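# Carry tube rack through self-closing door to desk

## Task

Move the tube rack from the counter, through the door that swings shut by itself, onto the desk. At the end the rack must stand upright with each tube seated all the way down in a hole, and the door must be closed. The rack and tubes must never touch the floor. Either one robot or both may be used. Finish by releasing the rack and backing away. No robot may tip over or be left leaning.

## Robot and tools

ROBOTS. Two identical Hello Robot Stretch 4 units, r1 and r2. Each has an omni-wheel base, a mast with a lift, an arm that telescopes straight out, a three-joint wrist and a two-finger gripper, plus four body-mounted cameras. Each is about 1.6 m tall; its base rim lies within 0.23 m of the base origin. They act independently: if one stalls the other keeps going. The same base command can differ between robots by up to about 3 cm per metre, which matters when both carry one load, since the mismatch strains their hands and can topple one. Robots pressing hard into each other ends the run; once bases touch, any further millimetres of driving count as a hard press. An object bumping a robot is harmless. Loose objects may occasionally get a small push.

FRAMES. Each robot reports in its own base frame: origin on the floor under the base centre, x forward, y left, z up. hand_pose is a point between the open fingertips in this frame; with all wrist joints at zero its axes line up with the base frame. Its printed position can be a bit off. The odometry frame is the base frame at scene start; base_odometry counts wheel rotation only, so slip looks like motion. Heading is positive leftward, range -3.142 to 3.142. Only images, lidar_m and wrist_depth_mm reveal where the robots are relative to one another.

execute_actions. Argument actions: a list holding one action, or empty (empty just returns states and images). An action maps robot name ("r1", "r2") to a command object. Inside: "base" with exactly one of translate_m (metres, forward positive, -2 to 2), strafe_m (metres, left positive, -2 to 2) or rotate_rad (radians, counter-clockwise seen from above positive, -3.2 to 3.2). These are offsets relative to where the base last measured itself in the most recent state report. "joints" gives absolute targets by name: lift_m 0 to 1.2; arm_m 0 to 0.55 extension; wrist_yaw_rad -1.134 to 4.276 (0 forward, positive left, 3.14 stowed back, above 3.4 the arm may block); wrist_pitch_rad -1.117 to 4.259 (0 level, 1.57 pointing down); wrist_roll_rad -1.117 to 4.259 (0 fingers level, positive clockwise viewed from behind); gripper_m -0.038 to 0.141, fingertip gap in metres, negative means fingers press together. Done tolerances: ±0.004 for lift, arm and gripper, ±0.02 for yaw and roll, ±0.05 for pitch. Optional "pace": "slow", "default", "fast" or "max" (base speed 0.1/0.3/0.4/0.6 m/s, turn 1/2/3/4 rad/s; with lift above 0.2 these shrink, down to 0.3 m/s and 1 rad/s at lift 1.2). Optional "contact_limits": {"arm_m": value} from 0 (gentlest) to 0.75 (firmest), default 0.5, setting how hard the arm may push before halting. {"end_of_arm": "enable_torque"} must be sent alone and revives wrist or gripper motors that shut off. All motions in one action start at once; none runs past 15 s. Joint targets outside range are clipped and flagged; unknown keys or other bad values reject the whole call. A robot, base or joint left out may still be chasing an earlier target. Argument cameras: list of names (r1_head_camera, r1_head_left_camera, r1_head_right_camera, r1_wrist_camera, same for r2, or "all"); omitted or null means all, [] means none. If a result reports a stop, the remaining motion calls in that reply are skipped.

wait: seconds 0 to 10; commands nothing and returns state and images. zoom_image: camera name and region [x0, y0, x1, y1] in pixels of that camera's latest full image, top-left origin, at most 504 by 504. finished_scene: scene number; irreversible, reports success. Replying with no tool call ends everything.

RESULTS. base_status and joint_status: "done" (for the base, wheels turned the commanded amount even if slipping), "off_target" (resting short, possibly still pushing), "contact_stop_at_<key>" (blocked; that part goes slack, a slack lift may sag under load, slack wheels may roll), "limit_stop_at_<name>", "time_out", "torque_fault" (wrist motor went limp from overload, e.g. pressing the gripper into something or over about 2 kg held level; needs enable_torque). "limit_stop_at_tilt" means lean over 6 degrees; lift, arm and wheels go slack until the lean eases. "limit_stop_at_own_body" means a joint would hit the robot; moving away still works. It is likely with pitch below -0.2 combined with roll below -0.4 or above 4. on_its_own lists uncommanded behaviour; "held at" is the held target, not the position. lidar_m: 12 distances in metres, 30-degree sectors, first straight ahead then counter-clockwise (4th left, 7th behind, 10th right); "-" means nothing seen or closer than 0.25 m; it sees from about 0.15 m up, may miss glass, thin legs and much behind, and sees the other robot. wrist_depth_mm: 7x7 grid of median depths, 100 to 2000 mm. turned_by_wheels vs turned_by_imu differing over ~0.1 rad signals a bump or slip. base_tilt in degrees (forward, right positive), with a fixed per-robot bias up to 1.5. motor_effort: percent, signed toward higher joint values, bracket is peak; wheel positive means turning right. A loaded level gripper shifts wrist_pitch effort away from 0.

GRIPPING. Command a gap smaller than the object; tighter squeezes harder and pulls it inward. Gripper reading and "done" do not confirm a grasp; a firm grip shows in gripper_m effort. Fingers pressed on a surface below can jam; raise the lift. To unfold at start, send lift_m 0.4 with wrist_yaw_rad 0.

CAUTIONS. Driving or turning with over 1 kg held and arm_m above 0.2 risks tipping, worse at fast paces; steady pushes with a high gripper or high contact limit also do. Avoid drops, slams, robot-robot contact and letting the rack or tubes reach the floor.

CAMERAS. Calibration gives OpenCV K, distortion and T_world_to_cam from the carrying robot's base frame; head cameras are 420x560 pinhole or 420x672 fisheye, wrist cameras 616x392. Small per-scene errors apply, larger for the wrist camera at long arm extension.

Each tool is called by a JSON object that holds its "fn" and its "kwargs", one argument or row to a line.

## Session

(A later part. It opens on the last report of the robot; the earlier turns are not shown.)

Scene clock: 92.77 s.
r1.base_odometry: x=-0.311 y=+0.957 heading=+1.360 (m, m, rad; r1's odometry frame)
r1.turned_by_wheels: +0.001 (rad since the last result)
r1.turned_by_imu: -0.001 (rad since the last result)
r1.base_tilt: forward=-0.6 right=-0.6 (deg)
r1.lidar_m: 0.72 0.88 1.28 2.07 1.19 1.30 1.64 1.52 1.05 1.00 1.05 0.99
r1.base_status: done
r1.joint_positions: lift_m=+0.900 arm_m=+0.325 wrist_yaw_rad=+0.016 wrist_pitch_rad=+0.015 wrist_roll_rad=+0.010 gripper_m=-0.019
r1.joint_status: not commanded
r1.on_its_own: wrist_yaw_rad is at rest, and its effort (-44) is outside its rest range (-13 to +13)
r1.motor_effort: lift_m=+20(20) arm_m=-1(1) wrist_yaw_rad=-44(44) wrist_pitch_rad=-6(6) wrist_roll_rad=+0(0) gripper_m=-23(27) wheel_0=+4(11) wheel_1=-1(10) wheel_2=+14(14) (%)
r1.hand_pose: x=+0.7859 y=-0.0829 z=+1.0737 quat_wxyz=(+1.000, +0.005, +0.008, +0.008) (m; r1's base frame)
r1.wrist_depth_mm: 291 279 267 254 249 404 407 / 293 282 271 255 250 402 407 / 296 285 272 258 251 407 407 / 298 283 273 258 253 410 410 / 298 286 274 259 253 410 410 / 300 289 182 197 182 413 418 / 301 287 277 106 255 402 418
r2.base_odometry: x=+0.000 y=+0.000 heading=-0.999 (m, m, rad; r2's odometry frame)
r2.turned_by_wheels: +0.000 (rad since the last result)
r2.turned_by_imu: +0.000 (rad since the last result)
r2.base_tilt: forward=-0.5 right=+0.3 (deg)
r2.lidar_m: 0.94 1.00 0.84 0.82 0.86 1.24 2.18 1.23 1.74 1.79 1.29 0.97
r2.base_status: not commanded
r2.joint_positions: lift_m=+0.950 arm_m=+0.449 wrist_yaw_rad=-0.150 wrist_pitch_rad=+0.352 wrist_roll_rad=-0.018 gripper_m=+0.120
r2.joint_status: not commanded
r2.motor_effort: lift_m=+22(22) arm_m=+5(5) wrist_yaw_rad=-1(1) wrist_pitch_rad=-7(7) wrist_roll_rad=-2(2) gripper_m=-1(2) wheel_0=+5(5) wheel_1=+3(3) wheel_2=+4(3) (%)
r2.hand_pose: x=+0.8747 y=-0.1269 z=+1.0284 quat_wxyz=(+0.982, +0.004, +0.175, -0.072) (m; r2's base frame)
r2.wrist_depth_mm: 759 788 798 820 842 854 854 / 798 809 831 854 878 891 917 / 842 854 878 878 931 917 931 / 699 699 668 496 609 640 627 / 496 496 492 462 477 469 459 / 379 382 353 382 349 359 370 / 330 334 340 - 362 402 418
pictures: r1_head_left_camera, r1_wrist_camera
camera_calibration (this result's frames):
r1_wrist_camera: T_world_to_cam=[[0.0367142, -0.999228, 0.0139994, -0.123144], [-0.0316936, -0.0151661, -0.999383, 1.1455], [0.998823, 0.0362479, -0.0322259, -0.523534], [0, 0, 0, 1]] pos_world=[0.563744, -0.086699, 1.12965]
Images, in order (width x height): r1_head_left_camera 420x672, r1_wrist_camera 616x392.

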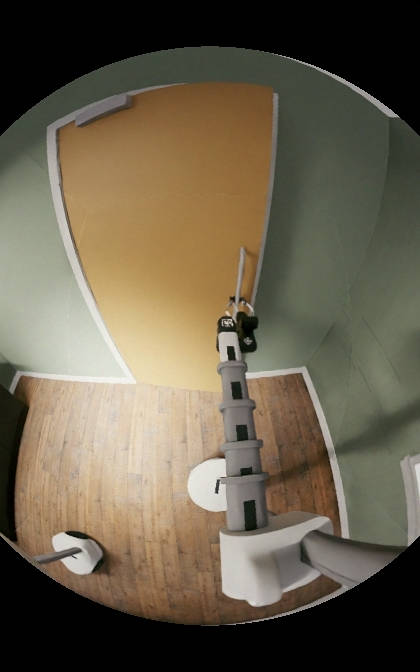

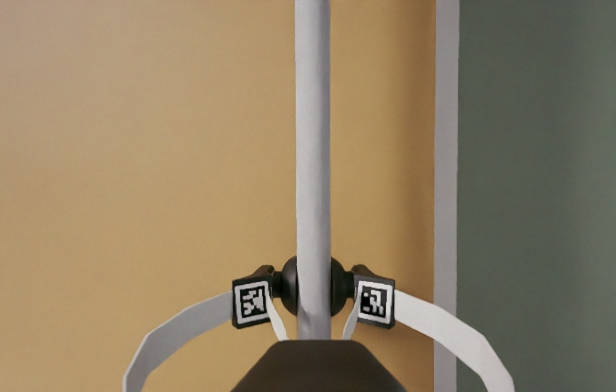

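{"fn": "execute_actions", "kwargs": {
  "actions": [
    {"r1":{"base":{"strafe_m":0.05},"pace":"slow"}}
  ],
  "cameras": []
}}

{"fn": "execute_actions", "kwargs": {
  "actions": [
    {"r1":{"base":{"translate_m":-0.17},"pace":"slow"}}
  ],
  "cameras": []
}}

{"fn": "execute_actions", "kwargs": {
  "actions": [
    {"r1":{"base":{"strafe_m":0.09},"pace":"slow"}}
  ],
  "cameras": ["r1_wrist_camera","r1_head_left_camera"]
}}

Scene clock: 100.53 s.
r1.base_odometry: x=-0.359 y=+0.968 heading=+1.357 (m, m, rad; r1's odometry frame)
r1.turned_by_wheels: -0.003 (rad since the last result)
r1.turned_by_imu: -0.033 (rad since the last result)
r1.base_tilt: forward=-0.6 right=-0.6 (deg)
r1.lidar_m: 0.74 0.85 1.24 2.03 1.12 1.16 1.65 1.68 1.12 1.06 1.09 0.97
r1.base_status: done
r1.joint_positions: lift_m=+0.900 arm_m=+0.325 wrist_yaw_rad=-0.016 wrist_pitch_rad=+0.015 wrist_roll_rad=+0.010 gripper_m=-0.019
r1.joint_status: not commanded
r1.on_its_own: wrist_yaw_rad is at rest, and its effort (+47) is outside its rest range (-13 to +13)
r1.motor_effort: lift_m=+20(20) arm_m=-1(1) wrist_yaw_rad=+47(53) wrist_pitch_rad=-7(7) wrist_roll_rad=+0(0) gripper_m=-25(21) wheel_0=-22(23) wheel_1=-11(11) wheel_2=-9(15) (%)
r1.hand_pose: x=+0.7831 y=-0.0921 z=+1.0737 quat_wxyz=(+1.000, +0.005, +0.008, -0.008) (m; r1's base frame)
r1.wrist_depth_mm: 273 266 260 257 252 418 433 / 273 268 260 257 253 424 439 / 276 268 265 258 254 430 442 / 276 272 264 260 255 430 439 / 278 272 265 208 256 433 445 / 279 274 265 193 183 436 445 / 281 276 270 106 257 433 445
r2.base_odometry: x=+0.000 y=+0.000 heading=-0.999 (m, m, rad; r2's odometry frame)
r2.turned_by_wheels: +0.000 (rad since the last result)
r2.turned_by_imu: +0.000 (rad since the last result)
r2.base_tilt: forward=-0.6 right=+0.1 (deg)
r2.lidar_m: 0.94 1.01 0.84 0.81 0.89 1.28 2.20 1.18 1.67 1.78 1.29 0.96
r2.base_status: not commanded
r2.joint_positions: lift_m=+0.950 arm_m=+0.449 wrist_yaw_rad=-0.150 wrist_pitch_rad=+0.352 wrist_roll_rad=-0.018 gripper_m=+0.120
r2.joint_status: not commanded
r2.motor_effort: lift_m=+22(22) arm_m=+5(5) wrist_yaw_rad=-1(2) wrist_pitch_rad=-6(6) wrist_roll_rad=-3(3) gripper_m=+1(0) wheel_0=+5(5) wheel_1=+3(3) wheel_2=+3(3) (%)
r2.hand_pose: x=+0.8747 y=-0.1269 z=+1.0284 quat_wxyz=(+0.982, +0.004, +0.175, -0.072) (m; r2's base frame)
r2.wrist_depth_mm: 768 768 788 809 842 854 866 / 798 831 842 842 878 891 904 / 854 866 866 891 917 931 946 / 707 691 676 500 597 640 634 / 496 492 484 466 477 469 459 / 382 382 349 382 349 362 373 / 329 332 342 - 359 404 418
pictures: none
No camera images: the call's "cameras" was empty. Leave "cameras" out to get every camera's image.

Scene clock: 103.80 s.
r1.base_odometry: x=-0.395 y=+0.801 heading=+1.357 (m, m, rad; r1's odometry frame)
r1.turned_by_wheels: +0.000 (rad since the last result)
r1.turned_by_imu: -0.034 (rad since the last result)
r1.base_tilt: forward=-0.6 right=-0.6 (deg)
r1.lidar_m: 0.88 0.99 1.43 2.00 1.03 1.10 1.47 1.52 1.18 1.08 1.10 1.19
r1.base_status: done
r1.joint_positions: lift_m=+0.900 arm_m=+0.325 wrist_yaw_rad=+0.000 wrist_pitch_rad=+0.015 wrist_roll_rad=+0.010 gripper_m=-0.020
r1.joint_status: not commanded
r1.motor_effort: lift_m=+20(20) arm_m=-1(1) wrist_yaw_rad=+1(71) wrist_pitch_rad=-5(7) wrist_roll_rad=+1(0) gripper_m=-13(27) wheel_0=+1(21) wheel_1=+1(10) wheel_2=+1(24) (%)
r1.hand_pose: x=+0.7846 y=-0.0874 z=+1.0738 quat_wxyz=(+1.000, +0.005, +0.007, +0.000) (m; r1's base frame)
r1.wrist_depth_mm: 430 415 407 394 569 597 609 / 430 418 410 394 569 597 615 / 433 424 413 397 569 597 615 / 439 424 415 407 580 603 621 / 439 427 418 404 580 615 621 / 442 430 181 201 181 615 634 / 445 430 418 106 603 621 634
r2.base_odometry: x=+0.000 y=+0.000 heading=-0.999 (m, m, rad; r2's odometry frame)
r2.turned_by_wheels: +0.000 (rad since the last result)
r2.turned_by_imu: +0.000 (rad since the last result)
r2.base_tilt: forward=-0.6 right=+0.3 (deg)
r2.lidar_m: 0.94 1.00 0.85 0.81 0.87 1.25 2.19 1.05 1.81 1.78 1.31 0.99
r2.base_status: not commanded
r2.joint_positions: lift_m=+0.950 arm_m=+0.449 wrist_yaw_rad=-0.150 wrist_pitch_rad=+0.352 wrist_roll_rad=-0.018 gripper_m=+0.120
r2.joint_status: not commanded
r2.motor_effort: lift_m=+22(22) arm_m=+5(5) wrist_yaw_rad=-2(3) wrist_pitch_rad=-6(7) wrist_roll_rad=-3(2) gripper_m=+1(0) wheel_0=+5(5) wheel_1=+3(3) wheel_2=+3(3) (%)
r2.hand_pose: x=+0.8747 y=-0.1269 z=+1.0284 quat_wxyz=(+0.982, +0.004, +0.175, -0.072) (m; r2's base frame)
r2.wrist_depth_mm: 768 778 798 820 820 831 878 / 809 831 842 854 878 891 904 / 842 878 878 891 904 917 946 / 707 683 683 504 603 647 627 / 492 488 484 466 484 466 459 / 382 379 351 379 351 362 370 / 330 338 340 - 359 404 415
pictures: none
No camera images: the call's "cameras" was empty. Leave "cameras" out to get every camera's image.

Scene clock: 105.83 s.
r1.base_odometry: x=-0.483 y=+0.821 heading=+1.358 (m, m, rad; r1's odometry frame)
r1.turned_by_wheels: +0.000 (rad since the last result)
r1.turned_by_imu: +0.001 (rad since the last result)
r1.base_tilt: forward=-0.6 right=-0.6 (deg)
r1.lidar_m: 1.03 1.07 1.37 1.91 0.97 1.01 1.49 1.53 1.24 1.17 1.20 1.16
r1.base_status: done
r1.joint_positions: lift_m=+0.900 arm_m=+0.325 wrist_yaw_rad=+0.000 wrist_pitch_rad=+0.015 wrist_roll_rad=+0.010 gripper_m=-0.020
r1.joint_status: not commanded
r1.motor_effort: lift_m=+20(20) arm_m=-2(1) wrist_yaw_rad=+0(0) wrist_pitch_rad=-5(6) wrist_roll_rad=+1(1) gripper_m=-19(16) wheel_0=+0(7) wheel_1=+1(7) wheel_2=+1(8) (%)
r1.hand_pose: x=+0.7846 y=-0.0874 z=+1.0738 quat_wxyz=(+1.000, +0.005, +0.007, +0.000) (m; r1's base frame)
r1.wrist_depth_mm: 504 504 517 521 530 597 603 / 504 512 521 521 530 597 603 / 508 512 521 525 530 591 603 / 508 517 525 535 535 597 609 / 512 521 521 535 539 603 615 / 512 521 180 200 182 603 621 / 517 525 535 106 549 580 627
r2.base_odometry: x=+0.000 y=+0.000 heading=-0.999 (m, m, rad; r2's odometry frame)
r2.turned_by_wheels: +0.000 (rad since the last result)
r2.turned_by_imu: +0.000 (rad since the last result)
r2.base_tilt: forward=-0.5 right=+0.3 (deg)
r2.lidar_m: 0.94 1.01 0.85 0.81 0.88 1.26 2.20 1.00 1.53 1.78 1.29 0.97
r2.base_status: not commanded
r2.joint_positions: lift_m=+0.950 arm_m=+0.449 wrist_yaw_rad=-0.150 wrist_pitch_rad=+0.352 wrist_roll_rad=-0.018 gripper_m=+0.120
r2.joint_status: not commanded
r2.motor_effort: lift_m=+22(22) arm_m=+5(5) wrist_yaw_rad=-2(1) wrist_pitch_rad=-6(7) wrist_roll_rad=-2(3) gripper_m=-1(1) wheel_0=+5(5) wheel_1=+3(3) wheel_2=+3(3) (%)
r2.hand_pose: x=+0.8747 y=-0.1269 z=+1.0284 quat_wxyz=(+0.982, +0.004, +0.175, -0.072) (m; r2's base frame)
r2.wrist_depth_mm: 768 778 798 820 831 854 866 / 798 820 842 854 866 891 904 / 831 878 878 891 917 917 946 / 707 683 668 500 609 647 627 / 500 492 488 459 477 469 459 / 379 382 351 382 349 359 373 / 332 338 338 - 362 404 415
pictures: r1_head_left_camera, r1_wrist_camera
camera_calibration (this result's frames):
r1_wrist_camera: T_world_to_cam=[[0.0213431, -0.999674, 0.0140076, -0.11553], [-0.0315175, -0.0146766, -0.999395, 1.14543], [0.999275, 0.0208887, -0.0318205, -0.524293], [0, 0, 0, 1]] pos_world=[0.56248, -0.087729, 1.12967]
Images, in order (width x height): r1_head_left_camera 420x672, r1_wrist_camera 616x392.

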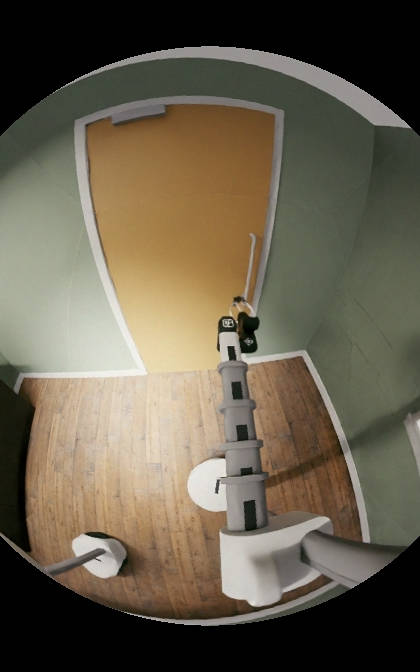

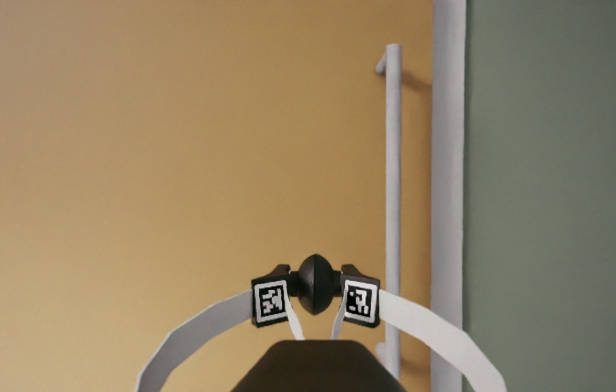

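{"fn": "execute_actions", "kwargs": {
  "actions": [
    {"r1":{"base":{"strafe_m":-0.103},"joints":{"gripper_m":0.07,"arm_m":0.45}}}
  ],
  "cameras": ["r1_wrist_camera"]
}}

Scene clock: 124.00 s.
r1.base_odometry: x=-0.383 y=+0.799 heading=+1.358 (m, m, rad; r1's odometry frame)
r1.turned_by_wheels: +0.000 (rad since the last result)
r1.turned_by_imu: +0.001 (rad since the last result)
r1.base_tilt: forward=-0.6 right=-0.6 (deg)
r1.lidar_m: 1.04 1.09 1.40 2.01 1.05 1.13 1.48 1.51 1.15 1.07 1.11 1.17
r1.base_status: done
r1.joint_positions: lift_m=+0.900 arm_m=+0.449 wrist_yaw_rad=+0.000 wrist_pitch_rad=+0.015 wrist_roll_rad=+0.010 gripper_m=+0.070
r1.joint_status: all done
r1.motor_effort: lift_m=+20(20) arm_m=+7(5) wrist_yaw_rad=+1(0) wrist_pitch_rad=-5(6) wrist_roll_rad=+0(0) gripper_m=-4(16) wheel_0=-1(7) wheel_1=+1(6) wheel_2=+1(3) (%)
r1.hand_pose: x=+0.9082 y=-0.0874 z=+1.0738 quat_wxyz=(+1.000, +0.005, +0.007, +0.000) (m; r1's base frame)
r1.wrist_depth_mm: 413 424 436 442 449 466 484 / 418 427 436 445 449 473 488 / 421 433 436 442 455 477 484 / 424 430 442 452 455 477 488 / 421 433 442 455 462 484 492 / 424 439 215 455 197 480 496 / 424 436 449 106 459 480 496
r2.base_odometry: x=+0.000 y=+0.000 heading=-0.999 (m, m, rad; r2's odometry frame)
r2.turned_by_wheels: +0.000 (rad since the last result)
r2.turned_by_imu: +0.000 (rad since the last result)
r2.base_tilt: forward=-0.6 right=+0.3 (deg)
r2.lidar_m: 0.94 1.00 0.84 0.83 0.87 1.25 2.19 1.05 1.69 1.78 1.30 0.97
r2.base_status: not commanded
r2.joint_positions: lift_m=+0.950 arm_m=+0.449 wrist_yaw_rad=-0.150 wrist_pitch_rad=+0.352 wrist_roll_rad=-0.018 gripper_m=+0.120
r2.joint_status: not commanded
r2.motor_effort: lift_m=+22(22) arm_m=+5(5) wrist_yaw_rad=-1(3) wrist_pitch_rad=-6(7) wrist_roll_rad=-3(2) gripper_m=-1(1) wheel_0=+5(5) wheel_1=+3(3) wheel_2=+4(4) (%)
r2.hand_pose: x=+0.8747 y=-0.1269 z=+1.0284 quat_wxyz=(+0.982, +0.004, +0.175, -0.072) (m; r2's base frame)
r2.wrist_depth_mm: 768 778 788 798 831 842 854 / 798 820 831 854 878 904 904 / 854 866 878 891 904 917 946 / 699 691 676 500 609 640 634 / 496 492 488 462 480 469 459 / 382 379 349 377 347 364 373 / 330 336 340 - 362 402 415
pictures: r1_wrist_camera
camera_calibration (this result's frames):
r1_wrist_camera: T_world_to_cam=[[0.0212852, -0.999675, 0.0140077, -0.118131], [-0.0315179, -0.0146749, -0.999395, 1.14932], [0.999277, 0.0208308, -0.0318201, -0.647784], [0, 0, 0, 1]] pos_world=[0.686054, -0.0877329, 1.12967]
Images, in order (width x height): r1_wrist_camera 616x392.

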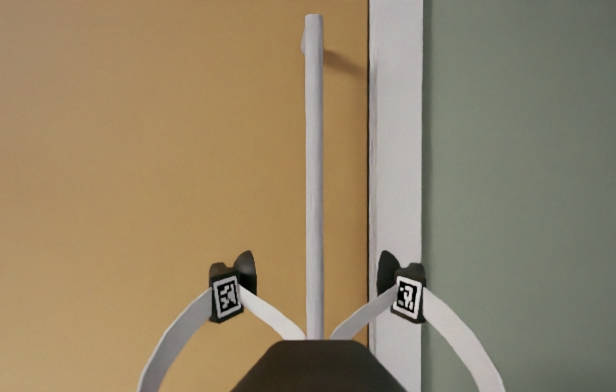

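{"fn": "execute_actions", "kwargs": {
  "actions": [
    {"r1":{"base":{"translate_m":0.10},"joints":{"arm_m":0.545}}}
  ],
  "cameras": ["r1_wrist_camera"]
}}

{"fn": "execute_actions", "kwargs": {
  "actions": [
    {"r1":{"joints":{"gripper_m":-0.036}}}
  ],
  "cameras": ["r1_wrist_camera"]
}}

{"fn": "execute_actions", "kwargs": {
  "actions": [
    {"r1":{"base":{"strafe_m":0.012},"joints":{"arm_m":0.37},"pace":"slow"}}
  ],
  "cameras": ["r1_wrist_camera"]
}}

Scene clock: 132.40 s.
r1.base_odometry: x=-0.361 y=+0.897 heading=+1.358 (m, m, rad; r1's odometry frame)
r1.turned_by_wheels: +0.000 (rad since the last result)
r1.turned_by_imu: +0.001 (rad since the last result)
r1.base_tilt: forward=-0.6 right=-0.6 (deg)
r1.lidar_m: 0.94 1.01 1.28 2.01 1.10 1.15 1.57 1.62 1.13 1.05 1.09 1.09
r1.base_status: done
r1.joint_positions: lift_m=+0.900 arm_m=+0.544 wrist_yaw_rad=+0.000 wrist_pitch_rad=+0.015 wrist_roll_rad=+0.010 gripper_m=+0.070
r1.joint_status: all done
r1.motor_effort: lift_m=+20(20) arm_m=+6(7) wrist_yaw_rad=+1(0) wrist_pitch_rad=-5(5) wrist_roll_rad=+0(1) gripper_m=-7(4) wheel_0=-1(4) wheel_1=+1(5) wheel_2=+2(9) (%)
r1.hand_pose: x=+1.0032 y=-0.0874 z=+1.0738 quat_wxyz=(+1.000, +0.005, +0.007, +0.000) (m; r1's base frame)
r1.wrist_depth_mm: 236 242 249 251 260 251 273 / 237 243 249 253 260 254 274 / 237 244 250 254 262 254 277 / 239 244 252 256 263 257 277 / 241 246 252 254 262 258 278 / 242 248 213 194 198 259 281 / 243 249 254 106 267 259 281
r2.base_odometry: x=+0.000 y=+0.000 heading=-0.999 (m, m, rad; r2's odometry frame)
r2.turned_by_wheels: +0.000 (rad since the last result)
r2.turned_by_imu: +0.000 (rad since the last result)
r2.base_tilt: forward=-0.5 right=+0.2 (deg)
r2.lidar_m: 0.94 1.00 0.85 0.82 0.88 1.26 2.18 1.13 1.72 1.77 1.30 0.98
r2.base_status: not commanded
r2.joint_positions: lift_m=+0.950 arm_m=+0.449 wrist_yaw_rad=-0.150 wrist_pitch_rad=+0.352 wrist_roll_rad=-0.018 gripper_m=+0.120
r2.joint_status: not commanded
r2.motor_effort: lift_m=+22(22) arm_m=+5(5) wrist_yaw_rad=-1(2) wrist_pitch_rad=-6(6) wrist_roll_rad=-2(2) gripper_m=+0(1) wheel_0=+5(5) wheel_1=+3(3) wheel_2=+3(4) (%)
r2.hand_pose: x=+0.8747 y=-0.1269 z=+1.0284 quat_wxyz=(+0.982, +0.004, +0.175, -0.072) (m; r2's base frame)
r2.wrist_depth_mm: 759 778 798 809 831 831 866 / 809 820 842 866 878 891 891 / 854 866 878 878 917 931 946 / 707 691 668 500 603 647 621 / 492 492 492 466 477 466 459 / 382 382 349 379 347 359 373 / 330 336 342 - 359 404 415
pictures: r1_wrist_camera
camera_calibration (this result's frames):
r1_wrist_camera: T_world_to_cam=[[0.0213892, -0.999673, 0.0140072, -0.120227], [-0.0315378, -0.0146781, -0.999395, 1.15233], [0.999274, 0.0209345, -0.0318414, -0.742685], [0, 0, 0, 1]] pos_world=[0.781059, -0.087726, 1.12967]
Images, in order (width x height): r1_wrist_camera 616x392.

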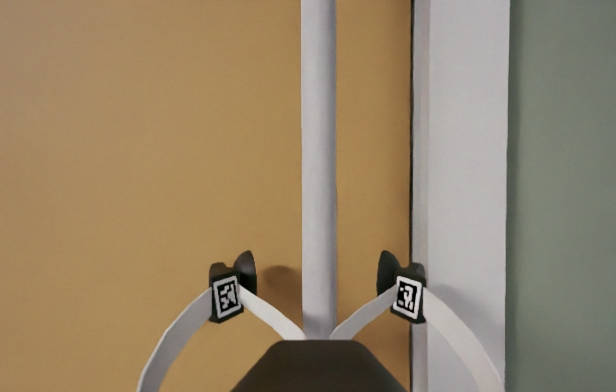

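Scene clock: 134.13 s.
r1.base_odometry: x=-0.361 y=+0.897 heading=+1.358 (m, m, rad; r1's odometry frame)
r1.turned_by_wheels: +0.000 (rad since the last result)
r1.turned_by_imu: -0.004 (rad since the last result)
r1.base_tilt: forward=-0.5 right=-0.6 (deg)
r1.lidar_m: 0.94 0.98 1.29 2.01 1.10 1.14 1.57 1.61 1.13 1.07 1.08 1.06
r1.base_status: not commanded
r1.joint_positions: lift_m=+0.900 arm_m=+0.545 wrist_yaw_rad=+0.006 wrist_pitch_rad=+0.015 wrist_roll_rad=+0.010 gripper_m=-0.035
r1.joint_status: all done
r1.on_its_own: wrist_yaw_rad is at rest, and its effort (-17) is outside its rest range (-13 to +13)
r1.motor_effort: lift_m=+20(20) arm_m=-2(6) wrist_yaw_rad=-17(21) wrist_pitch_rad=-6(6) wrist_roll_rad=+0(1) gripper_m=-27(27) wheel_0=-4(7) wheel_1=-2(4) wheel_2=+6(8) (%)
r1.hand_pose: x=+1.0052 y=-0.0856 z=+1.0738 quat_wxyz=(+1.000, +0.005, +0.008, +0.003) (m; r1's base frame)
r1.wrist_depth_mm: 227 232 236 240 245 249 268 / 228 233 236 241 249 251 270 / 229 234 239 242 250 250 271 / 229 235 239 243 250 253 273 / 231 236 240 208 251 255 276 / 232 236 179 182 179 256 276 / 233 236 242 106 253 254 277
r2.base_odometry: x=+0.000 y=+0.000 heading=-0.999 (m, m, rad; r2's odometry frame)
r2.turned_by_wheels: +0.000 (rad since the last result)
r2.turned_by_imu: +0.000 (rad since the last result)
r2.base_tilt: forward=-0.6 right=+0.3 (deg)
r2.lidar_m: 0.94 1.01 0.84 0.82 0.88 1.24 2.19 1.14 1.69 1.78 1.28 0.98
r2.base_status: not commanded
r2.joint_positions: lift_m=+0.950 arm_m=+0.449 wrist_yaw_rad=-0.150 wrist_pitch_rad=+0.352 wrist_roll_rad=-0.018 gripper_m=+0.120
r2.joint_status: not commanded
r2.motor_effort: lift_m=+22(22) arm_m=+5(6) wrist_yaw_rad=-1(1) wrist_pitch_rad=-5(6) wrist_roll_rad=-2(2) gripper_m=-2(1) wheel_0=+5(5) wheel_1=+3(3) wheel_2=+3(3) (%)
r2.hand_pose: x=+0.8747 y=-0.1269 z=+1.0284 quat_wxyz=(+0.982, +0.004, +0.175, -0.072) (m; r2's base frame)
r2.wrist_depth_mm: 768 788 798 809 820 854 866 / 820 820 842 866 878 891 904 / 854 866 878 891 904 917 931 / 707 707 683 496 603 640 640 / 492 492 488 462 480 469 455 / 379 382 351 379 347 359 370 / 330 336 340 - 362 404 415
pictures: r1_wrist_camera
camera_calibration (this result's frames):
r1_wrist_camera: T_world_to_cam=[[0.0273748, -0.999527, 0.0140035, -0.124542], [-0.031616, -0.0148674, -0.99939, 1.15243], [0.999125, 0.0269154, -0.032008, -0.743869], [0, 0, 0, 1]] pos_world=[0.783063, -0.0873274, 1.12966]
Images, in order (width x height): r1_wrist_camera 616x392.

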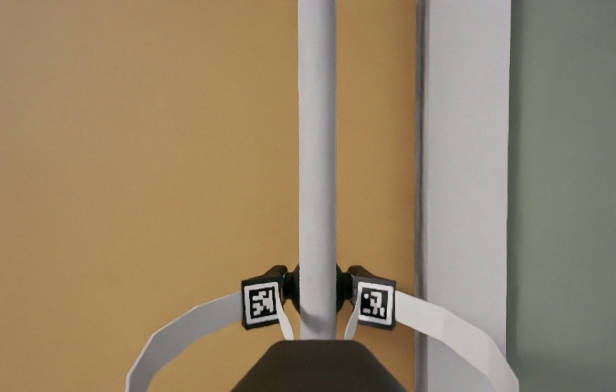

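Scene clock: 137.17 s.
r1.base_odometry: x=-0.373 y=+0.900 heading=+1.359 (m, m, rad; r1's odometry frame)
r1.turned_by_wheels: +0.001 (rad since the last result)
r1.turned_by_imu: -0.013 (rad since the last result)
r1.base_tilt: forward=-0.5 right=-0.6 (deg)
r1.lidar_m: 0.77 0.87 1.27 2.00 1.10 1.11 1.58 1.61 1.18 1.07 1.09 1.07
r1.base_status: done
r1.joint_positions: lift_m=+0.900 arm_m=+0.372 wrist_yaw_rad=+0.012 wrist_pitch_rad=+0.015 wrist_roll_rad=+0.010 gripper_m=-0.035
r1.joint_status: all done
r1.on_its_own: wrist_yaw_rad is at rest, and its effort (-35) is outside its rest range (-13 to +13)
r1.motor_effort: lift_m=+20(20) arm_m=-13(16) wrist_yaw_rad=-35(34) wrist_pitch_rad=-8(7) wrist_roll_rad=+0(1) gripper_m=-25(29) wheel_0=+1(14) wheel_1=+1(8) wheel_2=+10(8) (%)
r1.hand_pose: x=+0.8326 y=-0.0839 z=+1.0736 quat_wxyz=(+1.000, +0.005, +0.008, +0.006) (m; r1's base frame)
r1.wrist_depth_mm: 263 255 249 239 236 436 449 / 263 256 249 240 236 439 455 / 265 257 251 243 237 445 452 / 266 258 253 243 240 445 459 / 270 263 254 208 239 449 455 / 271 263 179 182 181 452 466 / 271 263 257 107 243 449 466
r2.base_odometry: x=+0.000 y=+0.000 heading=-0.999 (m, m, rad; r2's odometry frame)
r2.turned_by_wheels: +0.000 (rad since the last result)
r2.turned_by_imu: +0.000 (rad since the last result)
r2.base_tilt: forward=-0.5 right=+0.3 (deg)
r2.lidar_m: 0.93 0.98 0.86 0.82 0.88 1.26 2.19 1.12 1.71 1.78 1.29 0.99
r2.base_status: not commanded
r2.joint_positions: lift_m=+0.950 arm_m=+0.449 wrist_yaw_rad=-0.150 wrist_pitch_rad=+0.352 wrist_roll_rad=-0.018 gripper_m=+0.120
r2.joint_status: not commanded
r2.motor_effort: lift_m=+22(22) arm_m=+5(5) wrist_yaw_rad=-1(0) wrist_pitch_rad=-7(7) wrist_roll_rad=-3(2) gripper_m=-2(0) wheel_0=+5(5) wheel_1=+3(3) wheel_2=+3(4) (%)
r2.hand_pose: x=+0.8747 y=-0.1269 z=+1.0284 quat_wxyz=(+0.982, +0.004, +0.175, -0.072) (m; r2's base frame)
r2.wrist_depth_mm: 759 778 798 820 831 854 854 / 788 820 831 854 878 878 904 / 842 866 891 904 917 931 931 / 699 691 676 500 597 634 627 / 496 496 488 462 480 466 459 / 379 379 351 377 349 359 370 / 330 336 340 - 359 404 415
pictures: r1_wrist_camera
camera_calibration (this result's frames):
r1_wrist_camera: T_world_to_cam=[[0.0332216, -0.99935, 0.0139948, -0.12297], [-0.031967, -0.0150578, -0.999375, 1.14713], [0.998937, 0.0327534, -0.0324465, -0.570381], [0, 0, 0, 1]] pos_world=[0.61053, -0.086935, 1.12963]
Images, in order (width x height): r1_wrist_camera 616x392.

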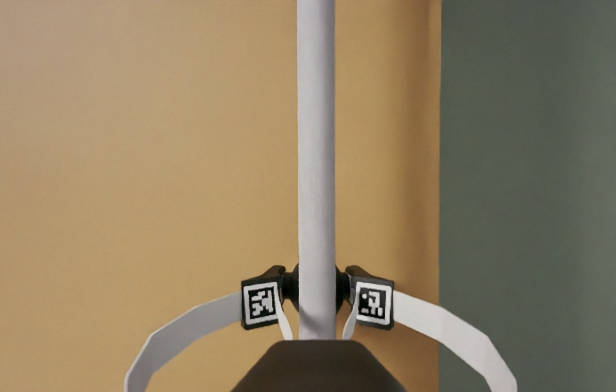

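{"fn": "execute_actions", "kwargs": {
  "actions": [
    {"r1":{"base":{"strafe_m":0.04},"joints":{"arm_m":0.29},"pace":"slow"}}
  ],
  "cameras": ["r1_wrist_camera"]
}}

Scene clock: 143.03 s.
r1.base_odometry: x=-0.412 y=+0.908 heading=+1.357 (m, m, rad; r1's odometry frame)
r1.turned_by_wheels: -0.002 (rad since the last result)
r1.turned_by_imu: -0.010 (rad since the last result)
r1.base_tilt: forward=-0.6 right=-0.5 (deg)
r1.lidar_m: 0.69 0.83 1.25 1.96 1.08 1.07 1.60 1.62 1.23 1.13 1.16 1.06
r1.base_status: done
r1.joint_positions: lift_m=+0.900 arm_m=+0.292 wrist_yaw_rad=-0.005 wrist_pitch_rad=+0.016 wrist_roll_rad=+0.010 gripper_m=-0.035
r1.joint_status: all done
r1.on_its_own: wrist_yaw_rad is at rest, and its effort (+16) is outside its rest range (-13 to +13)
r1.motor_effort: lift_m=+20(20) arm_m=-12(15) wrist_yaw_rad=+16(34) wrist_pitch_rad=-7(8) wrist_roll_rad=+0(1) gripper_m=-24(27) wheel_0=-13(20) wheel_1=-5(9) wheel_2=-1(9) (%)
r1.hand_pose: x=+0.7509 y=-0.0890 z=+1.0736 quat_wxyz=(+1.000, +0.005, +0.008, -0.003) (m; r1's base frame)
r1.wrist_depth_mm: 276 265 253 242 234 535 549 / 278 266 255 243 236 539 554 / 279 267 256 245 236 539 564 / 282 270 258 249 237 539 569 / 285 271 260 211 238 549 564 / 286 274 180 181 180 549 574 / 289 274 262 107 239 235 574
r2.base_odometry: x=+0.000 y=+0.000 heading=-0.999 (m, m, rad; r2's odometry frame)
r2.turned_by_wheels: +0.000 (rad since the last result)
r2.turned_by_imu: +0.000 (rad since the last result)
r2.base_tilt: forward=-0.6 right=+0.3 (deg)
r2.lidar_m: 0.95 1.00 0.84 0.82 0.87 1.26 2.19 1.09 1.63 1.77 1.30 0.97
r2.base_status: not commanded
r2.joint_positions: lift_m=+0.950 arm_m=+0.449 wrist_yaw_rad=-0.150 wrist_pitch_rad=+0.352 wrist_roll_rad=-0.018 gripper_m=+0.120
r2.joint_status: not commanded
r2.motor_effort: lift_m=+22(22) arm_m=+5(5) wrist_yaw_rad=-2(1) wrist_pitch_rad=-6(6) wrist_roll_rad=-2(2) gripper_m=+2(1) wheel_0=+5(5) wheel_1=+3(3) wheel_2=+4(3) (%)
r2.hand_pose: x=+0.8747 y=-0.1269 z=+1.0284 quat_wxyz=(+0.982, +0.004, +0.175, -0.072) (m; r2's base frame)
r2.wrist_depth_mm: 768 788 809 820 831 842 866 / 798 820 831 854 878 891 904 / 854 854 878 891 904 931 946 / 699 691 668 500 609 640 634 / 500 496 492 459 477 466 455 / 382 382 349 379 351 362 370 / 332 336 340 - 364 402 415
pictures: r1_wrist_camera
camera_calibration (this result's frames):
r1_wrist_camera: T_world_to_cam=[[0.015832, -0.999777, 0.0139894, -0.112249], [-0.0324255, -0.0144971, -0.999369, 1.14477], [0.999349, 0.0153684, -0.0326478, -0.490212], [0, 0, 0, 1]] pos_world=[0.52879, -0.0880943, 1.12962]
Images, in order (width x height): r1_wrist_camera 616x392.

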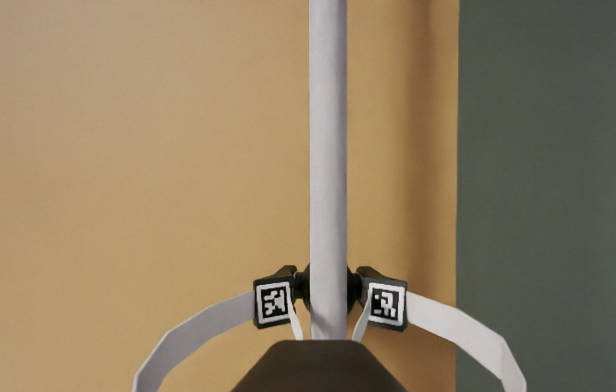

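{"fn": "execute_actions", "kwargs": {
  "actions": [
    {"r1":{"base":{"strafe_m":0.02},"joints":{"arm_m":0.21},"pace":"slow"}}
  ],
  "cameras": []
}}

{"fn": "execute_actions", "kwargs": {
  "actions": [
    {"r1":{"base":{"strafe_m":0.04},"joints":{"arm_m":0.13},"pace":"slow"}}
  ],
  "cameras": ["r1_wrist_camera"]
}}

Scene clock: 150.53 s.
r1.base_odometry: x=-0.431 y=+0.913 heading=+1.357 (m, m, rad; r1's odometry frame)
r1.turned_by_wheels: +0.000 (rad since the last result)
r1.turned_by_imu: -0.008 (rad since the last result)
r1.base_tilt: forward=-0.5 right=-0.6 (deg)
r1.lidar_m: 0.60 0.77 1.22 1.92 1.05 1.05 1.58 1.62 1.24 1.14 1.16 0.68
r1.base_status: done
r1.joint_positions: lift_m=+0.900 arm_m=+0.212 wrist_yaw_rad=+0.002 wrist_pitch_rad=+0.016 wrist_roll_rad=+0.010 gripper_m=-0.035
r1.joint_status: all done
r1.motor_effort: lift_m=+20(20) arm_m=-12(15) wrist_yaw_rad=-5(38) wrist_pitch_rad=-9(9) wrist_roll_rad=+0(0) gripper_m=-23(24) wheel_0=-7(21) wheel_1=-3(9) wheel_2=+3(4) (%)
r1.hand_pose: x=+0.6716 y=-0.0870 z=+1.0735 quat_wxyz=(+1.000, +0.005, +0.008, +0.001) (m; r1's base frame)
r1.wrist_depth_mm: 306 283 263 238 230 615 634 / 307 283 265 241 231 621 634 / 307 286 265 241 233 615 640 / 309 287 268 242 235 615 654 / 312 289 270 211 236 627 654 / 317 293 180 185 180 634 647 / 319 294 272 106 235 228 654
r2.base_odometry: x=+0.000 y=+0.000 heading=-0.999 (m, m, rad; r2's odometry frame)
r2.turned_by_wheels: +0.000 (rad since the last result)
r2.turned_by_imu: +0.000 (rad since the last result)
r2.base_tilt: forward=-0.6 right=+0.2 (deg)
r2.lidar_m: 0.93 1.00 0.86 0.82 0.87 1.26 2.19 1.08 1.54 1.78 1.30 0.97
r2.base_status: not commanded
r2.joint_positions: lift_m=+0.950 arm_m=+0.449 wrist_yaw_rad=-0.150 wrist_pitch_rad=+0.352 wrist_roll_rad=-0.018 gripper_m=+0.120
r2.joint_status: not commanded
r2.motor_effort: lift_m=+22(22) arm_m=+5(5) wrist_yaw_rad=-1(1) wrist_pitch_rad=-6(6) wrist_roll_rad=-2(2) gripper_m=+0(0) wheel_0=+5(5) wheel_1=+3(2) wheel_2=+3(4) (%)
r2.hand_pose: x=+0.8747 y=-0.1269 z=+1.0284 quat_wxyz=(+0.982, +0.004, +0.175, -0.072) (m; r2's base frame)
r2.wrist_depth_mm: 768 768 798 809 831 842 866 / 809 831 831 854 878 891 904 / 854 866 891 904 904 931 946 / 699 691 683 504 609 640 627 / 496 496 492 462 477 466 455 / 382 379 351 379 349 362 373 / 330 334 340 - 362 404 415
pictures: none
No camera images: the call's "cameras" was empty. Leave "cameras" out to get every camera's image.

Scene clock: 152.60 s.
r1.base_odometry: x=-0.470 y=+0.921 heading=+1.356 (m, m, rad; r1's odometry frame)
r1.turned_by_wheels: -0.001 (rad since the last result)
r1.turned_by_imu: -0.002 (rad since the last result)
r1.base_tilt: forward=-0.6 right=-0.6 (deg)
r1.lidar_m: 0.53 0.73 1.23 1.91 1.07 1.03 1.61 1.61 1.29 1.18 1.21 0.58
r1.base_status: done
r1.joint_positions: lift_m=+0.900 arm_m=+0.132 wrist_yaw_rad=-0.005 wrist_pitch_rad=+0.017 wrist_roll_rad=+0.010 gripper_m=-0.035
r1.joint_status: all done
r1.on_its_own: wrist_yaw_rad is at rest, and its effort (+15) is outside its rest range (-13 to +13)
r1.motor_effort: lift_m=+20(20) arm_m=-11(14) wrist_yaw_rad=+15(47) wrist_pitch_rad=-10(10) wrist_roll_rad=+1(1) gripper_m=-21(25) wheel_0=-11(18) wheel_1=-4(6) wheel_2=+0(4) (%)
r1.hand_pose: x=+0.5908 y=-0.0889 z=+1.0733 quat_wxyz=(+1.000, +0.005, +0.008, -0.003) (m; r1's base frame)
r1.wrist_depth_mm: 338 303 273 250 229 218 732 / 342 307 276 252 229 707 732 / 345 309 277 252 231 707 741 / 349 309 279 254 233 715 741 / 353 314 281 211 232 715 732 / 353 312 271 181 179 715 741 / 353 317 281 106 232 222 759
r2.base_odometry: x=+0.000 y=+0.000 heading=-0.999 (m, m, rad; r2's odometry frame)
r2.turned_by_wheels: +0.000 (rad since the last result)
r2.turned_by_imu: +0.000 (rad since the last result)
r2.base_tilt: forward=-0.5 right=+0.3 (deg)
r2.lidar_m: 0.95 1.02 0.84 0.83 0.88 1.24 2.19 1.05 1.18 1.77 1.30 0.97
r2.base_status: not commanded
r2.joint_positions: lift_m=+0.950 arm_m=+0.449 wrist_yaw_rad=-0.150 wrist_pitch_rad=+0.352 wrist_roll_rad=-0.018 gripper_m=+0.120
r2.joint_status: not commanded
r2.motor_effort: lift_m=+22(22) arm_m=+5(5) wrist_yaw_rad=-2(0) wrist_pitch_rad=-6(7) wrist_roll_rad=-2(2) gripper_m=-1(0) wheel_0=+5(5) wheel_1=+2(3) wheel_2=+3(3) (%)
r2.hand_pose: x=+0.8747 y=-0.1269 z=+1.0284 quat_wxyz=(+0.982, +0.004, +0.175, -0.072) (m; r2's base frame)
r2.wrist_depth_mm: 778 778 798 820 831 842 842 / 798 820 842 854 878 878 891 / 854 878 866 878 917 917 946 / 707 691 668 500 603 640 634 / 496 496 488 462 480 469 462 / 382 382 351 377 349 359 370 / 334 334 340 - 362 407 418
pictures: r1_wrist_camera
camera_calibration (this result's frames):
r1_wrist_camera: T_world_to_cam=[[0.0161384, -0.999772, 0.0139701, -0.109786], [-0.0333248, -0.014502, -0.999339, 1.13982], [0.999314, 0.0156622, -0.0335512, -0.329231], [0, 0, 0, 1]] pos_world=[0.368762, -0.0880751, 1.12956]
Images, in order (width x height): r1_wrist_camera 616x392.

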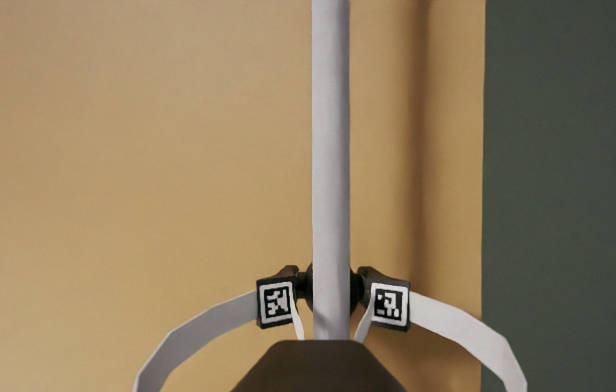

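{"fn": "execute_actions", "kwargs": {
  "actions": [
    {"r1":{"base":{"strafe_m":0.04},"joints":{"arm_m":0.065},"pace":"slow"}}
  ],
  "cameras": []
}}

{"fn": "execute_actions", "kwargs": {
  "actions": [
    {"r1":{"base":{"strafe_m":0.06},"joints":{"arm_m":0.0},"pace":"slow"}}
  ],
  "cameras": ["r1_wrist_camera","r1_head_left_camera"]
}}

Scene clock: 157.87 s.
r1.base_odometry: x=-0.509 y=+0.930 heading=+1.354 (m, m, rad; r1's odometry frame)
r1.turned_by_wheels: -0.001 (rad since the last result)
r1.turned_by_imu: -0.001 (rad since the last result)
r1.base_tilt: forward=-0.6 right=-0.6 (deg)
r1.lidar_m: 0.46 0.70 1.21 1.86 1.05 0.99 1.60 1.64 1.34 1.20 1.24 0.51
r1.base_status: done
r1.joint_positions: lift_m=+0.900 arm_m=+0.067 wrist_yaw_rad=-0.011 wrist_pitch_rad=+0.017 wrist_roll_rad=+0.010 gripper_m=-0.035
r1.joint_status: all done
r1.on_its_own: wrist_yaw_rad is at rest, and its effort (+31) is outside its rest range (-13 to +13)
r1.motor_effort: lift_m=+20(20) arm_m=-10(13) wrist_yaw_rad=+31(56) wrist_pitch_rad=-12(12) wrist_roll_rad=+1(1) gripper_m=-19(27) wheel_0=-13(17) wheel_1=-3(6) wheel_2=-2(4) (%)
r1.hand_pose: x=+0.5252 y=-0.0905 z=+1.0732 quat_wxyz=(+1.000, +0.005, +0.009, -0.005) (m; r1's base frame)
r1.wrist_depth_mm: 377 325 286 252 228 213 798 / 382 327 286 255 229 213 820 / 384 327 290 255 230 218 809 / 387 334 290 257 231 218 809 / 392 334 293 211 230 220 820 / 394 338 278 181 181 218 831 / 397 340 291 106 231 216 820
r2.base_odometry: x=+0.000 y=+0.000 heading=-0.999 (m, m, rad; r2's odometry frame)
r2.turned_by_wheels: +0.000 (rad since the last result)
r2.turned_by_imu: +0.000 (rad since the last result)
r2.base_tilt: forward=-0.5 right=+0.2 (deg)
r2.lidar_m: 0.92 1.00 0.85 0.82 0.90 1.23 2.18 1.03 1.13 1.78 1.30 0.98
r2.base_status: not commanded
r2.joint_positions: lift_m=+0.950 arm_m=+0.449 wrist_yaw_rad=-0.150 wrist_pitch_rad=+0.352 wrist_roll_rad=-0.018 gripper_m=+0.120
r2.joint_status: not commanded
r2.motor_effort: lift_m=+22(22) arm_m=+5(5) wrist_yaw_rad=-2(0) wrist_pitch_rad=-6(7) wrist_roll_rad=-2(2) gripper_m=+0(1) wheel_0=+5(5) wheel_1=+3(3) wheel_2=+3(3) (%)
r2.hand_pose: x=+0.8747 y=-0.1269 z=+1.0284 quat_wxyz=(+0.982, +0.004, +0.175, -0.072) (m; r2's base frame)
r2.wrist_depth_mm: 759 778 788 820 820 842 854 / 809 820 842 866 878 891 904 / 854 878 878 904 904 917 960 / 707 683 676 500 603 634 634 / 496 492 488 459 477 466 455 / 382 382 351 379 351 357 373 / 332 334 342 - 362 404 415
pictures: none
No camera images: the call's "cameras" was empty. Leave "cameras" out to get every camera's image.

Scene clock: 159.77 s.
r1.base_odometry: x=-0.567 y=+0.943 heading=+1.353 (m, m, rad; r1's odometry frame)
r1.turned_by_wheels: -0.002 (rad since the last result)
r1.turned_by_imu: -0.016 (rad since the last result)
r1.base_tilt: forward=-0.6 right=-0.6 (deg)
r1.lidar_m: 0.39 0.67 1.17 1.81 1.05 0.96 1.61 1.62 1.42 1.27 1.29 0.38
r1.base_status: done
r1.joint_positions: lift_m=+0.900 arm_m=+0.002 wrist_yaw_rad=-0.020 wrist_pitch_rad=+0.018 wrist_roll_rad=+0.010 gripper_m=-0.035
r1.joint_status: all done
r1.on_its_own: wrist_yaw_rad is at rest, and its effort (+59) is outside its rest range (-13 to +13)
r1.motor_effort: lift_m=+20(20) arm_m=-7(12) wrist_yaw_rad=+59(72) wrist_pitch_rad=-15(15) wrist_roll_rad=+0(1) gripper_m=-20(23) wheel_0=-14(19) wheel_1=-2(1) wheel_2=-5(10) (%)
r1.hand_pose: x=+0.4596 y=-0.0932 z=+1.0729 quat_wxyz=(+1.000, +0.005, +0.009, -0.010) (m; r1's base frame)
r1.wrist_depth_mm: 418 351 294 257 224 208 891 / 427 349 298 258 224 208 891 / 424 355 298 259 227 210 904 / 430 355 301 262 227 211 917 / 430 357 301 264 228 216 917 / 442 364 294 181 178 210 931 / 439 364 301 106 228 211 946
r2.base_odometry: x=+0.000 y=+0.000 heading=-0.999 (m, m, rad; r2's odometry frame)
r2.turned_by_wheels: +0.000 (rad since the last result)
r2.turned_by_imu: +0.000 (rad since the last result)
r2.base_tilt: forward=-0.6 right=+0.3 (deg)
r2.lidar_m: 0.94 1.00 0.85 0.82 0.89 1.25 2.19 1.00 1.04 1.76 1.29 0.98
r2.base_status: not commanded
r2.joint_positions: lift_m=+0.950 arm_m=+0.449 wrist_yaw_rad=-0.150 wrist_pitch_rad=+0.352 wrist_roll_rad=-0.018 gripper_m=+0.120
r2.joint_status: not commanded
r2.motor_effort: lift_m=+22(22) arm_m=+5(5) wrist_yaw_rad=-1(1) wrist_pitch_rad=-7(6) wrist_roll_rad=-2(3) gripper_m=-3(2) wheel_0=+5(5) wheel_1=+3(3) wheel_2=+3(3) (%)
r2.hand_pose: x=+0.8747 y=-0.1269 z=+1.0284 quat_wxyz=(+0.982, +0.004, +0.175, -0.072) (m; r2's base frame)
r2.wrist_depth_mm: 768 788 798 809 831 842 831 / 809 820 831 854 866 891 904 / 831 854 891 891 904 931 931 / 699 691 676 500 609 640 627 / 496 496 488 459 480 469 462 / 382 379 351 379 349 362 370 / 330 332 342 - 362 402 415
pictures: r1_head_left_camera, r1_wrist_camera
camera_calibration (this result's frames):
r1_wrist_camera: T_world_to_cam=[[0.00123802, -0.999902, 0.0139389, -0.10508], [-0.0349643, -0.0139737, -0.999291, 1.13573], [0.999388, 0.000749779, -0.0349782, -0.197924], [0, 0, 0, 1]] pos_world=[0.237643, -0.0890508, 1.12946]
Images, in order (width x height): r1_head_left_camera 420x672, r1_wrist_camera 616x392.

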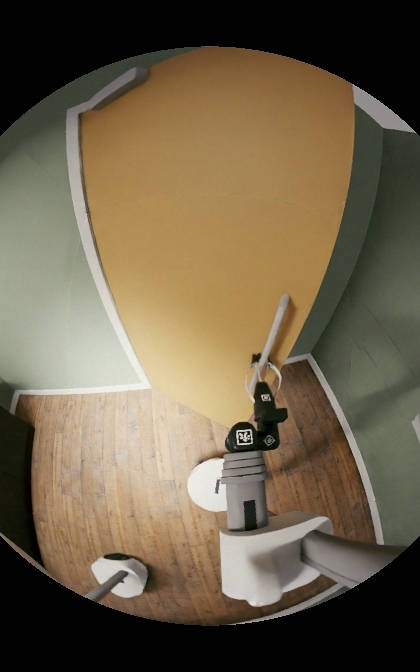

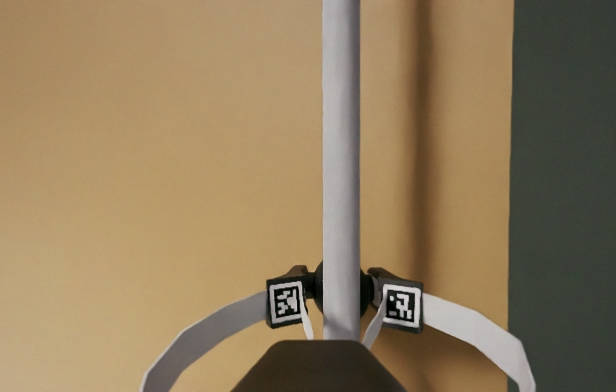

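{"fn": "execute_actions", "kwargs": {
  "actions": [
    {"r1":{"base":{"strafe_m":0.04},"joints":{"wrist_yaw_rad":-0.2}}}
  ],
  "cameras": []
}}

{"fn": "execute_actions", "kwargs": {
  "actions": [
    {"r1":{"base":{"translate_m":-0.05},"pace":"slow"}}
  ],
  "cameras": []
}}

{"fn": "execute_actions", "kwargs": {
  "actions": [
    {"r1":{"base":{"strafe_m":0.10},"joints":{"wrist_yaw_rad":-0.4}}}
  ],
  "cameras": ["r1_wrist_camera","r1_head_left_camera"]
}}

Scene clock: 167.83 s.
r1.base_odometry: x=-0.606 y=+0.952 heading=+1.352 (m, m, rad; r1's odometry frame)
r1.turned_by_wheels: +0.000 (rad since the last result)
r1.turned_by_imu: +0.003 (rad since the last result)
r1.base_tilt: forward=-0.6 right=-0.5 (deg)
r1.lidar_m: 0.47 0.65 1.16 1.76 1.07 0.93 1.63 1.65 1.46 1.33 1.34 0.39
r1.base_status: done
r1.joint_positions: lift_m=+0.900 arm_m=+0.002 wrist_yaw_rad=-0.203 wrist_pitch_rad=+0.015 wrist_roll_rad=+0.010 gripper_m=-0.035
r1.joint_status: all done
r1.motor_effort: lift_m=+20(20) arm_m=-7(7) wrist_yaw_rad=+11(78) wrist_pitch_rad=-7(17) wrist_roll_rad=+1(0) gripper_m=-24(31) wheel_0=-5(15) wheel_1=-1(4) wheel_2=+2(14) (%)
r1.hand_pose: x=+0.4378 y=-0.1438 z=+1.0736 quat_wxyz=(+0.995, +0.006, +0.007, -0.101) (m; r1's base frame)
r1.wrist_depth_mm: 336 300 270 239 228 1025 1118 / 338 300 273 240 228 1025 1118 / 340 304 274 240 228 1008 1118 / 343 307 277 241 229 1025 1118 / 347 307 277 211 230 1042 1118 / 347 310 268 182 179 1042 1138 / 349 310 278 106 230 221 1118
r2.base_odometry: x=+0.000 y=+0.000 heading=-0.999 (m, m, rad; r2's odometry frame)
r2.turned_by_wheels: +0.000 (rad since the last result)
r2.turned_by_imu: +0.000 (rad since the last result)
r2.base_tilt: forward=-0.5 right=+0.2 (deg)
r2.lidar_m: 0.93 1.00 0.85 0.80 0.89 1.25 2.18 0.97 0.98 1.78 1.28 0.99
r2.base_status: not commanded
r2.joint_positions: lift_m=+0.950 arm_m=+0.449 wrist_yaw_rad=-0.150 wrist_pitch_rad=+0.352 wrist_roll_rad=-0.018 gripper_m=+0.120
r2.joint_status: not commanded
r2.motor_effort: lift_m=+22(22) arm_m=+5(5) wrist_yaw_rad=-2(1) wrist_pitch_rad=-7(7) wrist_roll_rad=-2(2) gripper_m=+1(1) wheel_0=+5(5) wheel_1=+3(2) wheel_2=+3(3) (%)
r2.hand_pose: x=+0.8747 y=-0.1269 z=+1.0284 quat_wxyz=(+0.982, +0.004, +0.175, -0.072) (m; r2's base frame)
r2.wrist_depth_mm: 768 778 809 820 820 854 866 / 820 820 842 854 854 891 891 / 854 854 878 891 904 917 946 / 707 691 676 500 603 647 627 / 500 496 492 462 480 469 459 / 379 382 349 382 347 357 373 / 332 334 340 - 359 402 415
pictures: none
No camera images: the call's "cameras" was empty. Leave "cameras" out to get every camera's image.

Scene clock: 169.53 s.
r1.base_odometry: x=-0.617 y=+0.904 heading=+1.354 (m, m, rad; r1's odometry frame)
r1.turned_by_wheels: +0.002 (rad since the last result)
r1.turned_by_imu: +0.004 (rad since the last result)
r1.base_tilt: forward=-0.6 right=-0.6 (deg)
r1.lidar_m: 0.38 0.67 1.25 1.75 0.98 0.88 1.57 1.58 1.45 1.34 1.36 0.40
r1.base_status: done
r1.joint_positions: lift_m=+0.900 arm_m=+0.002 wrist_yaw_rad=-0.169 wrist_pitch_rad=+0.015 wrist_roll_rad=+0.011 gripper_m=-0.035
r1.joint_status: not commanded
r1.on_its_own: wrist_yaw_rad is at rest, and its effort (-87) is outside its rest range (-13 to +13)
r1.motor_effort: lift_m=+20(21) arm_m=-7(7) wrist_yaw_rad=-87(89) wrist_pitch_rad=-7(8) wrist_roll_rad=-1(2) gripper_m=-25(29) wheel_0=+7(9) wheel_1=-1(7) wheel_2=+21(24) (%)
r1.hand_pose: x=+0.4426 y=-0.1348 z=+1.0736 quat_wxyz=(+0.996, +0.006, +0.007, -0.085) (m; r1's base frame)
r1.wrist_depth_mm: 387 325 278 233 216 1008 1118 / 387 325 279 235 219 1008 1118 / 392 327 282 235 220 1025 1118 / 392 329 282 236 222 1008 1098 / 399 332 285 199 221 1025 1138 / 399 336 179 182 181 1025 1138 / 404 320 289 106 221 211 1118
r2.base_odometry: x=+0.000 y=+0.000 heading=-0.999 (m, m, rad; r2's odometry frame)
r2.turned_by_wheels: +0.000 (rad since the last result)
r2.turned_by_imu: +0.000 (rad since the last result)
r2.base_tilt: forward=-0.6 right=+0.2 (deg)
r2.lidar_m: 0.93 0.99 0.87 0.81 0.87 1.23 2.19 0.94 0.96 1.77 1.32 0.97
r2.base_status: not commanded
r2.joint_positions: lift_m=+0.950 arm_m=+0.449 wrist_yaw_rad=-0.150 wrist_pitch_rad=+0.352 wrist_roll_rad=-0.018 gripper_m=+0.120
r2.joint_status: not commanded
r2.motor_effort: lift_m=+22(22) arm_m=+5(5) wrist_yaw_rad=-1(2) wrist_pitch_rad=-7(6) wrist_roll_rad=-3(1) gripper_m=-3(2) wheel_0=+5(5) wheel_1=+3(2) wheel_2=+3(3) (%)
r2.hand_pose: x=+0.8747 y=-0.1269 z=+1.0284 quat_wxyz=(+0.982, +0.004, +0.175, -0.072) (m; r2's base frame)
r2.wrist_depth_mm: 768 788 798 809 842 842 878 / 820 831 842 854 878 891 904 / 842 866 878 891 904 917 931 / 699 691 668 500 603 647 640 / 496 492 488 459 480 469 455 / 382 379 351 377 351 359 368 / 330 336 338 - 359 404 415
pictures: none
No camera images: the call's "cameras" was empty. Leave "cameras" out to get every camera's image.

Scene clock: 171.00 s.
torque_fault: r1.wrist_yaw_rad switched itself off since the last result.
r1.base_odometry: x=-0.714 y=+0.925 heading=+1.354 (m, m, rad; r1's odometry frame)
r1.turned_by_wheels: +0.000 (rad since the last result)
r1.turned_by_imu: +0.001 (rad since the last result)
r1.base_tilt: forward=-0.6 right=-0.6 (deg)
r1.lidar_m: 0.47 0.75 1.21 1.67 1.05 0.86 1.59 1.62 1.58 1.41 1.42 0.37
r1.base_status: done
r1.joint_positions: lift_m=+0.900 arm_m=+0.002 wrist_yaw_rad=-0.387 wrist_pitch_rad=+0.015 wrist_roll_rad=+0.011 gripper_m=-0.035
r1.joint_status: wrist_yaw_rad torque_fault (moved -0.218 of -0.231)
r1.on_its_own: wrist_yaw_rad is off since a torque_fault, until you send "end_of_arm": "enable_torque"
r1.motor_effort: lift_m=+20(20) arm_m=-7(7) wrist_yaw_rad=+0(100) wrist_pitch_rad=-6(10) wrist_roll_rad=+0(1) gripper_m=-22(27) wheel_0=-6(17) wheel_1=-2(7) wheel_2=+1(22) (%)
r1.hand_pose: x=+0.4070 y=-0.1899 z=+1.0737 quat_wxyz=(+0.981, +0.007, +0.006, -0.192) (m; r1's base frame)
r1.wrist_depth_mm: 312 286 265 237 229 1308 1160 / 315 287 266 239 229 1336 1205 / 317 291 267 240 230 1336 1182 / 319 293 268 241 229 1366 1182 / 320 293 270 211 232 1336 1182 / 324 296 263 183 181 1397 1182 / 324 297 272 106 232 224 1205
r2.base_odometry: x=+0.000 y=+0.000 heading=-0.999 (m, m, rad; r2's odometry frame)
r2.turned_by_wheels: +0.000 (rad since the last result)
r2.turned_by_imu: +0.000 (rad since the last result)
r2.base_tilt: forward=-0.5 right=+0.3 (deg)
r2.lidar_m: 0.92 1.01 0.86 0.83 0.87 1.25 2.19 0.87 0.89 1.78 1.30 0.96
r2.base_status: not commanded
r2.joint_positions: lift_m=+0.950 arm_m=+0.449 wrist_yaw_rad=-0.150 wrist_pitch_rad=+0.352 wrist_roll_rad=-0.018 gripper_m=+0.120
r2.joint_status: not commanded
r2.motor_effort: lift_m=+22(22) arm_m=+5(5) wrist_yaw_rad=-1(0) wrist_pitch_rad=-7(7) wrist_roll_rad=-2(2) gripper_m=+0(4) wheel_0=+5(5) wheel_1=+3(3) wheel_2=+3(4) (%)
r2.hand_pose: x=+0.8747 y=-0.1269 z=+1.0284 quat_wxyz=(+0.982, +0.004, +0.175, -0.072) (m; r2's base frame)
r2.wrist_depth_mm: 759 788 798 809 831 842 854 / 809 809 831 854 891 891 891 / 842 866 891 891 917 917 931 / 699 683 676 500 609 647 634 / 492 496 492 462 477 473 459 / 379 382 349 379 347 359 370 / 334 336 340 - 364 407 415
pictures: r1_head_left_camera, r1_wrist_camera
camera_calibration (this result's frames):
r1_wrist_camera: T_world_to_cam=[[-0.357905, -0.933659, 0.0136349, -0.0426387], [-0.03494, -0.00120104, -0.999389, 1.13588], [0.933104, -0.358162, -0.0321921, -0.18946], [0, 0, 0, 1]] pos_world=[0.201213, -0.106303, 1.12967]
Images, in order (width x height): r1_head_left_camera 420x672, r1_wrist_camera 616x392.

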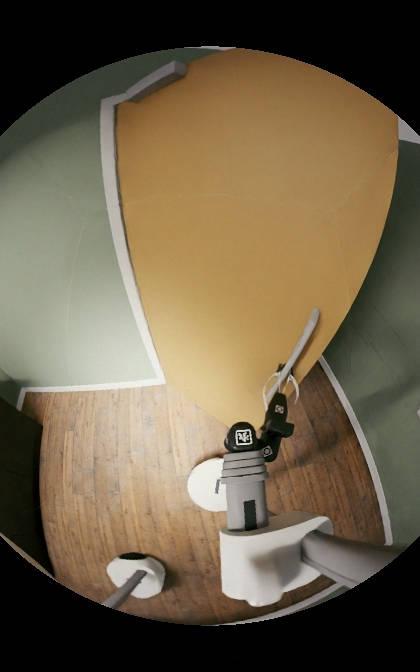

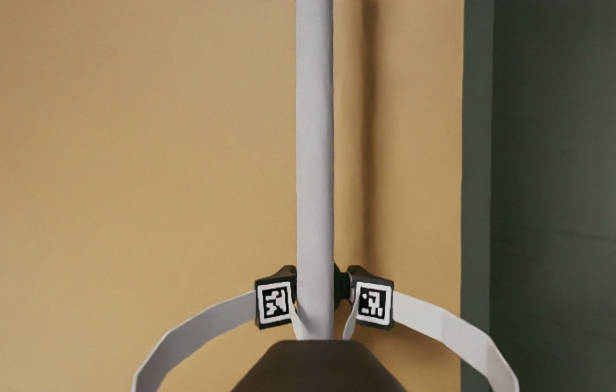

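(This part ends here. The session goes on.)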